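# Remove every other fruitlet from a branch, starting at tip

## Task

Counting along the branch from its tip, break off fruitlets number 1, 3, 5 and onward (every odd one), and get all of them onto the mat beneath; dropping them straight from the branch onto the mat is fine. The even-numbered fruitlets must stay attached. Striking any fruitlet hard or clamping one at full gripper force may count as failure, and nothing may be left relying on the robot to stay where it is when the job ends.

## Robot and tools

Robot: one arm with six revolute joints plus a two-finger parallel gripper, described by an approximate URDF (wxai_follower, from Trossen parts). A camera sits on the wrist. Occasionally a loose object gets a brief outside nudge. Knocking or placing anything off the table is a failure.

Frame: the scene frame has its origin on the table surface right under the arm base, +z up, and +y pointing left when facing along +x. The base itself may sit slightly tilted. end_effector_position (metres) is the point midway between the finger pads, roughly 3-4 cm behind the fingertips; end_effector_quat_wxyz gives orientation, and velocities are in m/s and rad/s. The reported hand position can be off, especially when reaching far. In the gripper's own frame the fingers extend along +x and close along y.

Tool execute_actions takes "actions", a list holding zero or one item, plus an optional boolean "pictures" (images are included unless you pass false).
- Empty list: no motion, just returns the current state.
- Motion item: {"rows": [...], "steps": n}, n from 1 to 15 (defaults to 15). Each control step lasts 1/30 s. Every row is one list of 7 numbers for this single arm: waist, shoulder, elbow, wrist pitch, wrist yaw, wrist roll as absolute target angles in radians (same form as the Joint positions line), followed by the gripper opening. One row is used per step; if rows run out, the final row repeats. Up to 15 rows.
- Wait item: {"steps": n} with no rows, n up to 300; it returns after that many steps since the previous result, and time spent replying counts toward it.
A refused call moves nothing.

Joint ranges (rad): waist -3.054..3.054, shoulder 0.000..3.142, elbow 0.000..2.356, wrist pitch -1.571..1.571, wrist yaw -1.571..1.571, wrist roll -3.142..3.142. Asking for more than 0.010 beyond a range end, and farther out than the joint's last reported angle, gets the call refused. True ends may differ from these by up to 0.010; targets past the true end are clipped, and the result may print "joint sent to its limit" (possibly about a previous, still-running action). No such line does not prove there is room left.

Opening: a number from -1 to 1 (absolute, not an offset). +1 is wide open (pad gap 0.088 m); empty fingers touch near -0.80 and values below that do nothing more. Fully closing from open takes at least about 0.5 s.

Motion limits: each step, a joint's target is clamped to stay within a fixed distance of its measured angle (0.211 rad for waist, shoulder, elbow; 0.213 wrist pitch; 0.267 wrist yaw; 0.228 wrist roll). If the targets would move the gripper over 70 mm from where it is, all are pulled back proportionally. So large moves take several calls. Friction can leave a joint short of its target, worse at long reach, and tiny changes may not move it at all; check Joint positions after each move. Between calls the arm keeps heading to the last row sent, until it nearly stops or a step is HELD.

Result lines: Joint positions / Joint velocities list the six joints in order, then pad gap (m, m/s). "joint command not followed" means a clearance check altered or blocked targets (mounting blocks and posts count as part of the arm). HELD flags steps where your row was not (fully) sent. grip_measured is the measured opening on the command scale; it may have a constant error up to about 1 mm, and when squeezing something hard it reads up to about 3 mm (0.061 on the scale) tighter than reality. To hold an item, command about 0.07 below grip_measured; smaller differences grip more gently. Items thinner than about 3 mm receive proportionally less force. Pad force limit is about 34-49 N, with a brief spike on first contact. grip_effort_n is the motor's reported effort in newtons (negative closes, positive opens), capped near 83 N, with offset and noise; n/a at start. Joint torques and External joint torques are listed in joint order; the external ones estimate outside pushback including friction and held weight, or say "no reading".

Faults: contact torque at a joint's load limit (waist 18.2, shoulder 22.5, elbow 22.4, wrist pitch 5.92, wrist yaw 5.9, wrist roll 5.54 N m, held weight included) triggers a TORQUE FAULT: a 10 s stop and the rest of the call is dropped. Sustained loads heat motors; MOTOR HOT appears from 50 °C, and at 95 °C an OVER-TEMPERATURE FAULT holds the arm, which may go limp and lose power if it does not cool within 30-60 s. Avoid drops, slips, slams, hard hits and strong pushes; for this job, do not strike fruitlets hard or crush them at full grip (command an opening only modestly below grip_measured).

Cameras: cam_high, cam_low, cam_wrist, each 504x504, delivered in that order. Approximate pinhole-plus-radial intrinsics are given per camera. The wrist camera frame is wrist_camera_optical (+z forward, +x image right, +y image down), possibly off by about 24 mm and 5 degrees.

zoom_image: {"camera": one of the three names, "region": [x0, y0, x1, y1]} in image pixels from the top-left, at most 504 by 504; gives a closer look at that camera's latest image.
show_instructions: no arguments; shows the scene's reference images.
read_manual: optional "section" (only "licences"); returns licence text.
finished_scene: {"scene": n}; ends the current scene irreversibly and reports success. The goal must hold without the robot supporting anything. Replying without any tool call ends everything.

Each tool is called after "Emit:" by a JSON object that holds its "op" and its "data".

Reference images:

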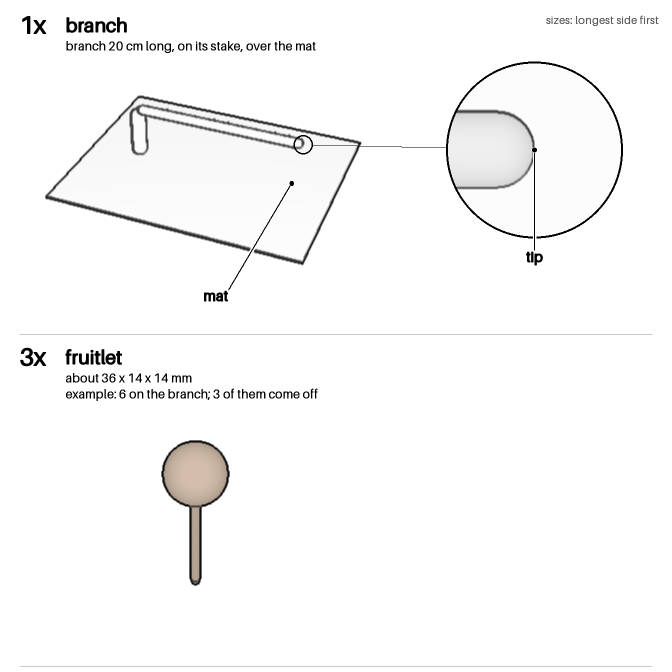

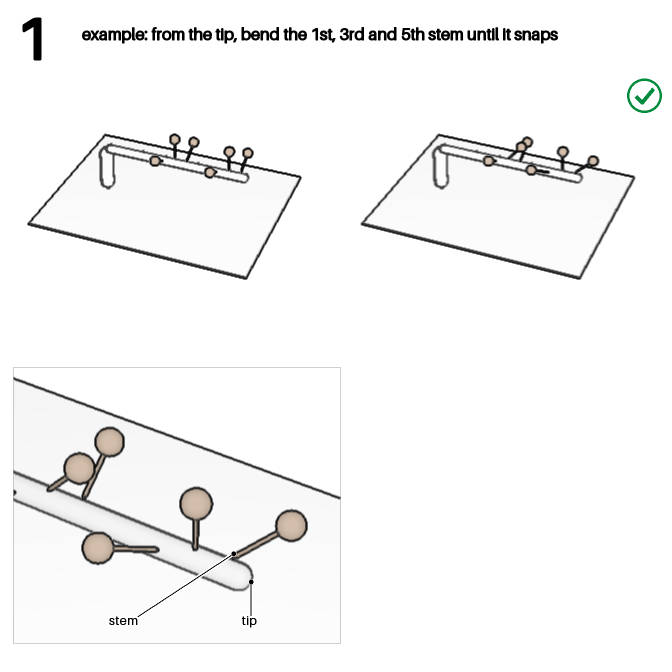

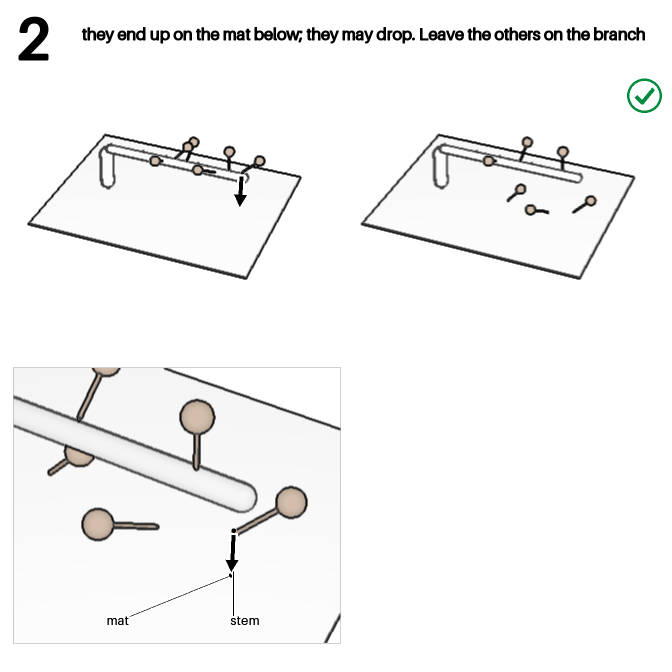

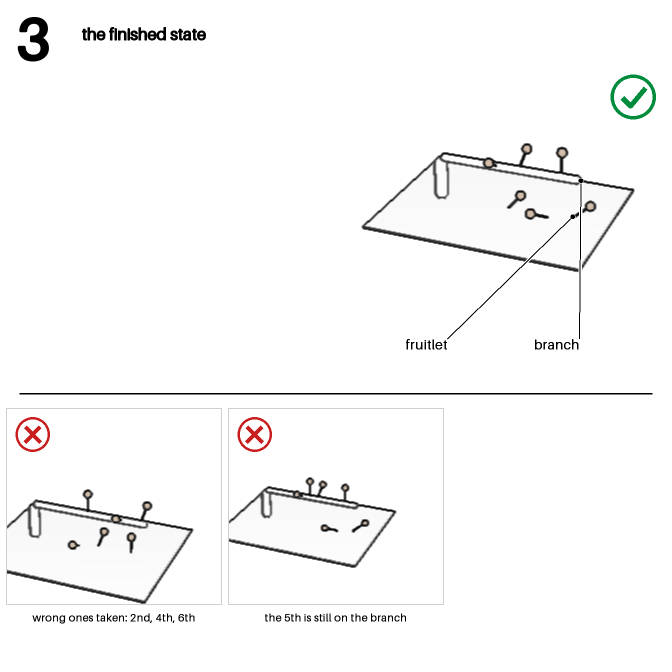

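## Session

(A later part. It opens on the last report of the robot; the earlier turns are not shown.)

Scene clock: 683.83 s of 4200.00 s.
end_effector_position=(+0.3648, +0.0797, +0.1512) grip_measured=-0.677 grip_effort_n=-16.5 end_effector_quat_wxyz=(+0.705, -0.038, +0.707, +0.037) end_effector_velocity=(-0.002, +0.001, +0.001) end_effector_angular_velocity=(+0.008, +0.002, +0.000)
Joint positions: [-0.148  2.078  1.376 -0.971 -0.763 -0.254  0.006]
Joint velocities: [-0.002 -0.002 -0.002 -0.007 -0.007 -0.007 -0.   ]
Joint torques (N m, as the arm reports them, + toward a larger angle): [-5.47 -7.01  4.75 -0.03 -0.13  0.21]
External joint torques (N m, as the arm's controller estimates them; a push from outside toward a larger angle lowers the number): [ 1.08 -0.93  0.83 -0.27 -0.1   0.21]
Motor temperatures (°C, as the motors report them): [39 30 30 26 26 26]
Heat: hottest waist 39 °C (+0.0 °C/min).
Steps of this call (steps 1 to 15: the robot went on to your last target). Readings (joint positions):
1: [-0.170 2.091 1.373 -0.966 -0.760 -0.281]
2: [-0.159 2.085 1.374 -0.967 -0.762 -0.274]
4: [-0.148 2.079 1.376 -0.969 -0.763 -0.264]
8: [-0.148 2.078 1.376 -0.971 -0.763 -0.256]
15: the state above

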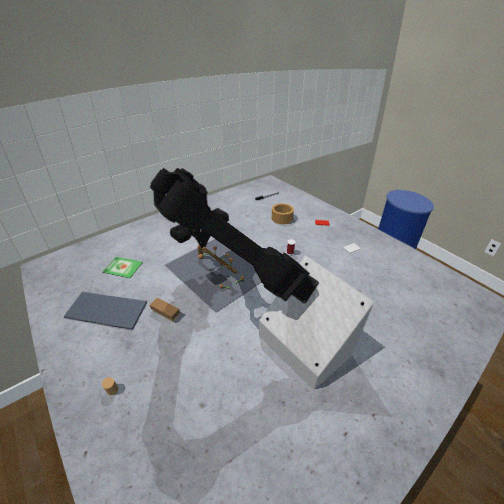

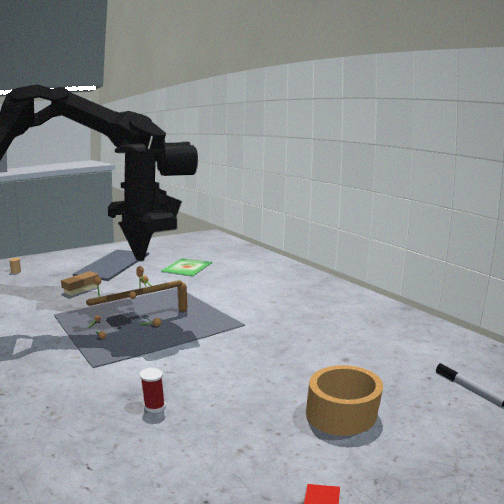

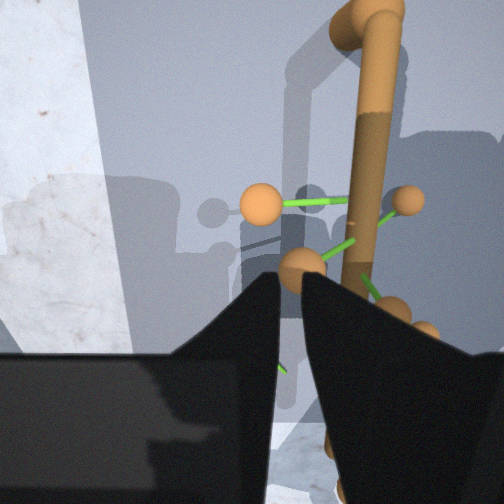

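Emit:
{"op": "execute_actions", "data": {"actions": [{"rows":[[-0.147,2.09,1.37,-0.96,-0.764,-0.25,-0.68],[-0.145,2.094,1.366,-0.95,-0.764,-0.246,-0.68],[-0.143,2.097,1.362,-0.94,-0.765,-0.242,-0.68],[-0.141,2.099,1.358,-0.932,-0.765,-0.238,-0.68],[-0.138,2.101,1.354,-0.924,-0.765,-0.234,-0.68],[-0.135,2.103,1.35,-0.916,-0.766,-0.23,-0.68],[-0.133,2.105,1.346,-0.908,-0.766,-0.226,-0.68],[-0.13,2.107,1.342,-0.90,-0.766,-0.222,-0.68],[-0.128,2.109,1.338,-0.894,-0.767,-0.219,-0.68],[-0.126,2.11,1.336,-0.89,-0.767,-0.216,-0.68]],"steps":15}]}}

Scene clock: 704.03 s of 4200.00 s.
end_effector_position=(+0.3670, +0.0760, +0.1367) grip_measured=-0.677 grip_effort_n=-16.5 end_effector_quat_wxyz=(+0.708, -0.039, +0.704, +0.040) end_effector_velocity=(+0.012, +0.000, -0.001) end_effector_angular_velocity=(+0.002, -0.046, +0.026)
Joint positions: [-0.128  2.097  1.346 -0.895 -0.769 -0.224  0.006]
Joint velocities: [ 0.002  0.002  0.002  0.066 -0.007  0.022 -0.   ]
Joint torques (N m, as the arm reports them, + toward a larger angle): [-5.35 -4.65  2.98  0.19  0.05  0.22]
External joint torques (N m, as the arm's controller estimates them; a push from outside toward a larger angle lowers the number): [ 1.42  1.45 -0.76  0.    0.06  0.21]
Motor temperatures (°C, as the motors report them): [40 32 30 25 26 26]
Heat: hottest waist 40 °C (+1.0 °C/min).
Steps of this call (steps 1 to 15: the robot went on to your last target; steps 16 to 90: nothing new was sent; then 16.70 s passed at rest; steps 91 to 105: all 15 steps of this action). Readings (joint positions):
91: [-0.148 2.078 1.376 -0.971 -0.763 -0.253]
92: [-0.148 2.078 1.376 -0.968 -0.763 -0.253]
94: [-0.147 2.079 1.374 -0.953 -0.763 -0.250]
98: [-0.141 2.086 1.363 -0.923 -0.763 -0.238]
105: the state above

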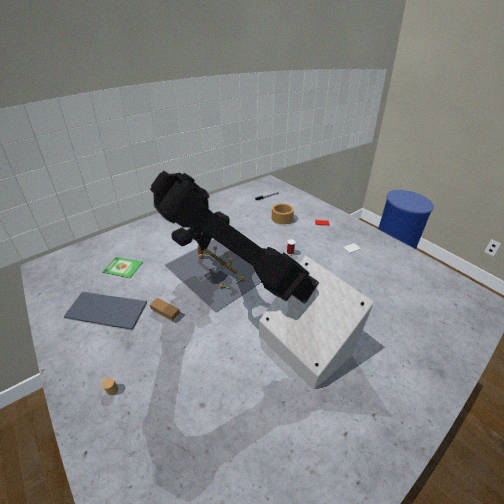

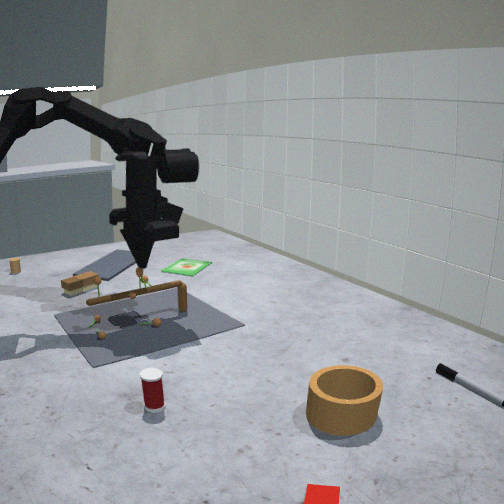

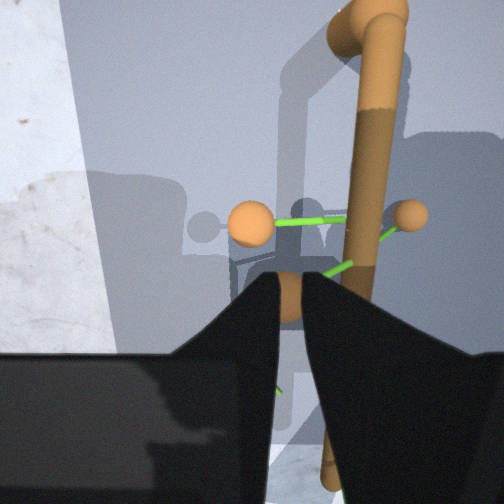

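Emit:
{"op": "execute_actions", "data": {"actions": [{"rows":[[-0.124,2.097,1.338,-0.886,-0.769,-0.219,-0.68],[-0.12,2.096,1.331,-0.878,-0.769,-0.214,-0.68],[-0.117,2.094,1.324,-0.869,-0.769,-0.209,-0.68],[-0.113,2.092,1.317,-0.861,-0.769,-0.203,-0.68],[-0.11,2.09,1.31,-0.852,-0.769,-0.198,-0.68],[-0.106,2.088,1.303,-0.844,-0.769,-0.193,-0.68],[-0.102,2.086,1.296,-0.835,-0.769,-0.187,-0.68],[-0.099,2.084,1.289,-0.827,-0.769,-0.182,-0.68],[-0.095,2.082,1.282,-0.819,-0.769,-0.177,-0.68],[-0.091,2.08,1.275,-0.81,-0.769,-0.171,-0.68],[-0.088,2.078,1.268,-0.802,-0.769,-0.166,-0.68],[-0.084,2.076,1.26,-0.793,-0.769,-0.161,-0.68],[-0.08,2.073,1.252,-0.785,-0.769,-0.155,-0.68],[-0.076,2.071,1.243,-0.776,-0.769,-0.15,-0.68],[-0.072,2.068,1.234,-0.768,-0.769,-0.144,-0.68]],"steps":15}], "pictures": false}}

Emit:
{"op": "execute_actions", "data": {"actions": [{"steps":10}]}}

Scene clock: 718.20 s of 4200.00 s.
end_effector_position=(+0.3572, +0.0775, +0.1154) grip_measured=-0.677 grip_effort_n=-16.5 end_effector_quat_wxyz=(+0.706, -0.035, +0.707, +0.037) end_effector_velocity=(-0.037, +0.009, -0.052) end_effector_angular_velocity=(+0.019, +0.035, -0.051)
Joint positions: [-0.086  2.087  1.264 -0.793 -0.772 -0.165  0.006]
Joint velocities: [ 0.11  -0.051 -0.237  0.242 -0.022  0.168 -0.   ]
Joint torques (N m, as the arm reports them, + toward a larger angle): [-5.13 -7.43  2.93  0.19  0.08  0.22]
External joint torques (N m, as the arm's controller estimates them; a push from outside toward a larger angle lowers the number): [ 1.28 -1.16 -0.7  -0.02  0.11  0.23]
Motor temperatures (°C, as the motors report them): [40 31 30 26 26 26]
Heat: hottest waist 40 °C (+1.0 °C/min).
Steps of this call (steps 1 to 15: the robot went on to your last target; steps 16 to 90: nothing new was sent; then 10.67 s passed at rest; steps 91 to 105: all 15 steps of this action). Readings (joint positions):
91: [-0.128 2.097 1.346 -0.892 -0.769 -0.222]
92: [-0.128 2.097 1.345 -0.889 -0.769 -0.222]
94: [-0.125 2.097 1.340 -0.879 -0.773 -0.217]
98: [-0.112 2.090 1.319 -0.851 -0.780 -0.201]
105: the state above

Scene clock: 718.53 s of 4200.00 s.
end_effector_position=(+0.3537, +0.0790, +0.1110) grip_measured=-0.677 grip_effort_n=-16.5 end_effector_quat_wxyz=(+0.705, -0.035, +0.708, +0.037) end_effector_velocity=(-0.001, +0.002, +0.002) end_effector_angular_velocity=(+0.007, -0.007, +0.011)
Joint positions: [-0.075  2.08   1.242 -0.771 -0.772 -0.151  0.006]
Joint velocities: [-0.002 -0.012 -0.012  0.007 -0.007 -0.007  0.   ]
Joint torques (N m, as the arm reports them, + toward a larger angle): [-5.14 -7.15  2.86  0.24  0.08  0.21]
External joint torques (N m, as the arm's controller estimates them; a push from outside toward a larger angle lowers the number): [ 1.26 -1.15 -0.65  0.01  0.1   0.21]
Motor temperatures (°C, as the motors report them): [40 31 30 26 26 26]
Heat: hottest waist 40 °C (+1.0 °C/min).
Steps of this call (steps 1 to 10: the robot went on to your last target). Readings (joint positions):
1: [-0.083 2.085 1.257 -0.787 -0.772 -0.161]
2: [-0.079 2.084 1.252 -0.784 -0.772 -0.158]
4: [-0.076 2.083 1.246 -0.777 -0.772 -0.154]
8: [-0.075 2.080 1.243 -0.772 -0.772 -0.151]
10: the state above

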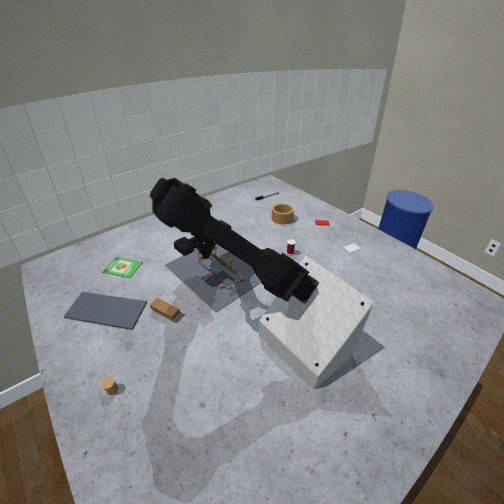

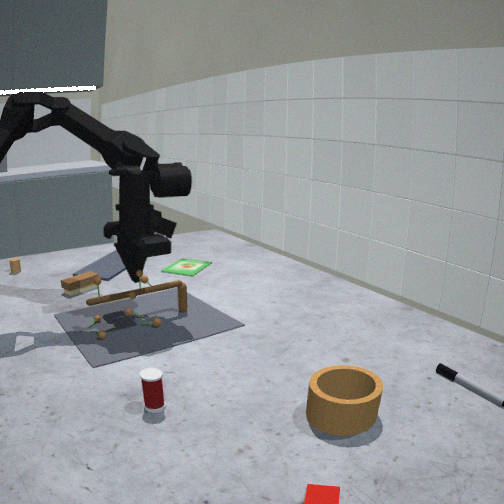

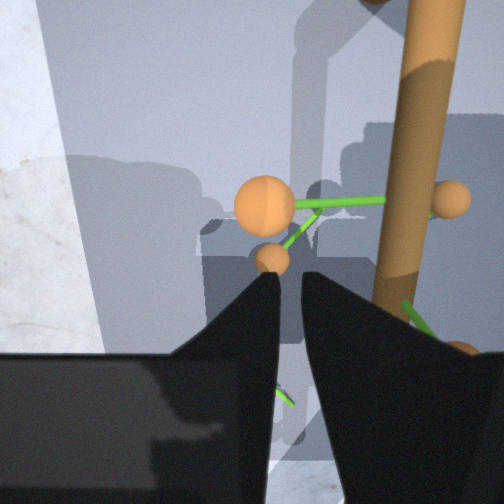

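Emit:
{"op": "execute_actions", "data": {"actions": [{"rows":[[-0.085,2.078,1.255,-0.8,-0.77,-0.16,-0.68],[-0.10,2.074,1.27,-0.835,-0.769,-0.18,-0.68],[-0.12,2.068,1.288,-0.87,-0.768,-0.2,-0.68],[-0.14,2.06,1.305,-0.91,-0.766,-0.22,-0.68],[-0.16,2.05,1.325,-0.95,-0.764,-0.24,-0.68],[-0.185,2.035,1.345,-1.0,-0.76,-0.26,-0.68],[-0.21,2.02,1.365,-1.05,-0.756,-0.28,-0.68],[-0.235,2.0,1.385,-1.1,-0.752,-0.3,-0.68],[-0.255,1.98,1.40,-1.15,-0.748,-0.31,-0.68],[-0.27,1.96,1.41,-1.18,-0.745,-0.32,-0.68]],"steps":15}], "pictures": false}}

Emit:
{"op": "execute_actions", "data": {"actions": [{"steps":10}]}}

Emit:
{"op": "zoom_image", "data": {"camera": "cam_low", "region": [40, 250, 260, 375]}}

Scene clock: 730.87 s of 4200.00 s.
end_effector_position=(+0.3497, +0.0822, +0.2130) grip_measured=-0.677 grip_effort_n=-16.5 end_effector_quat_wxyz=(+0.725, -0.019, +0.689, +0.012) end_effector_velocity=(-0.015, +0.046, +0.055) end_effector_angular_velocity=(+0.020, -0.019, +0.051)
Joint positions: [-0.269  1.964  1.404 -1.154 -0.752 -0.305  0.006]
Joint velocities: [-0.032 -0.134  0.095 -0.242 -0.022 -0.081  0.   ]
Joint torques (N m, as the arm reports them, + toward a larger angle): [-4.74 -4.44  4.17 -0.03  0.16 -0.25]
External joint torques (N m, as the arm's controller estimates them; a push from outside toward a larger angle lowers the number): [ 0.73 -0.55  0.77 -0.26  0.14 -0.25]
Motor temperatures (°C, as the motors report them): [40 32 30 26 26 26]
Heat: hottest waist 40 °C (+1.0 °C/min).
Steps of this call (steps 1 to 30: the robot went on to your last target; steps 31 to 90: nothing new was sent; then 8.83 s passed at rest; steps 91 to 105: all 15 steps of this action). Readings (joint positions):
91: [-0.075 2.079 1.242 -0.773 -0.772 -0.150]
92: [-0.077 2.079 1.245 -0.788 -0.772 -0.152]
94: [-0.092 2.079 1.261 -0.837 -0.772 -0.175]
98: [-0.165 2.058 1.322 -0.981 -0.762 -0.243]
105: the state above

Scene clock: 731.20 s of 4200.00 s.
end_effector_position=(+0.3460, +0.0833, +0.2137) grip_measured=-0.677 grip_effort_n=-16.5 end_effector_quat_wxyz=(+0.720, -0.017, +0.694, +0.010) end_effector_velocity=(-0.003, +0.005, +0.002) end_effector_angular_velocity=(+0.025, +0.004, -0.005)
Joint positions: [-0.269  1.961  1.406 -1.177 -0.747 -0.313  0.006]
Joint velocities: [-0.002 -0.007 -0.002 -0.022 -0.022 -0.007 -0.   ]
Joint torques (N m, as the arm reports them, + toward a larger angle): [-5.13 -5.31  4.99  0.04  0.04 -0.27]
External joint torques (N m, as the arm's controller estimates them; a push from outside toward a larger angle lowers the number): [ 0.93 -0.02  0.68 -0.28  0.08 -0.27]
Motor temperatures (°C, as the motors report them): [40 32 30 26 26 26]
Heat: hottest waist 40 °C (+1.0 °C/min).
Steps of this call (steps 1 to 10: the robot went on to your last target). Readings (joint positions):
1: [-0.269 1.961 1.406 -1.160 -0.752 -0.308]
2: [-0.269 1.961 1.406 -1.165 -0.751 -0.310]
4: [-0.269 1.961 1.406 -1.172 -0.748 -0.311]
8: [-0.269 1.961 1.406 -1.176 -0.747 -0.313]
10: the state above

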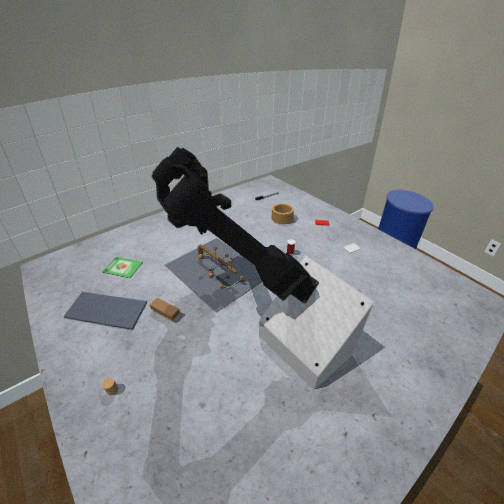

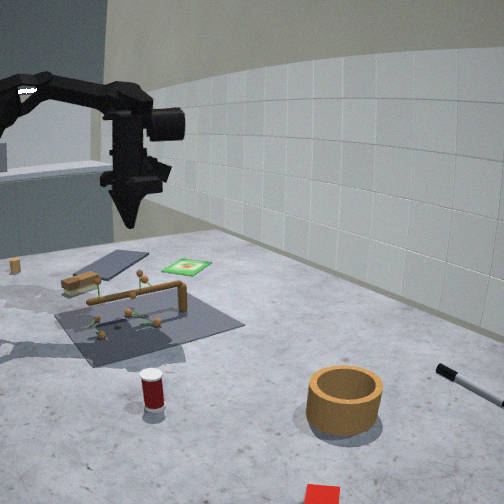

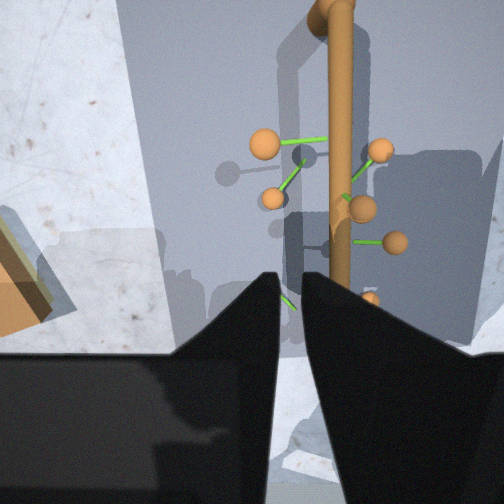

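Region (40, 250, 260, 375) of cam_low's 504x504 image, scaled by 2.291, with more detail than that image has; it fills the top 286 rows of this view, and the rest is white.

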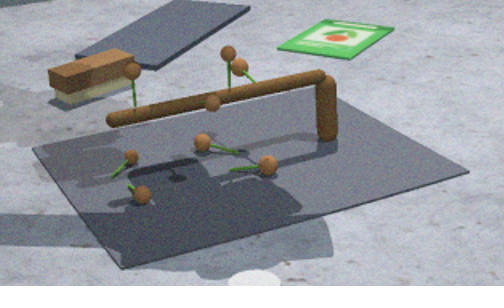

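Four fruitlets are on the mat and four remain on the branch (2nd, 4th, 6th and 8th).

Emit:
{"op": "finished_scene", "data": {"scene": 1}}

The scene is finished: the task was done.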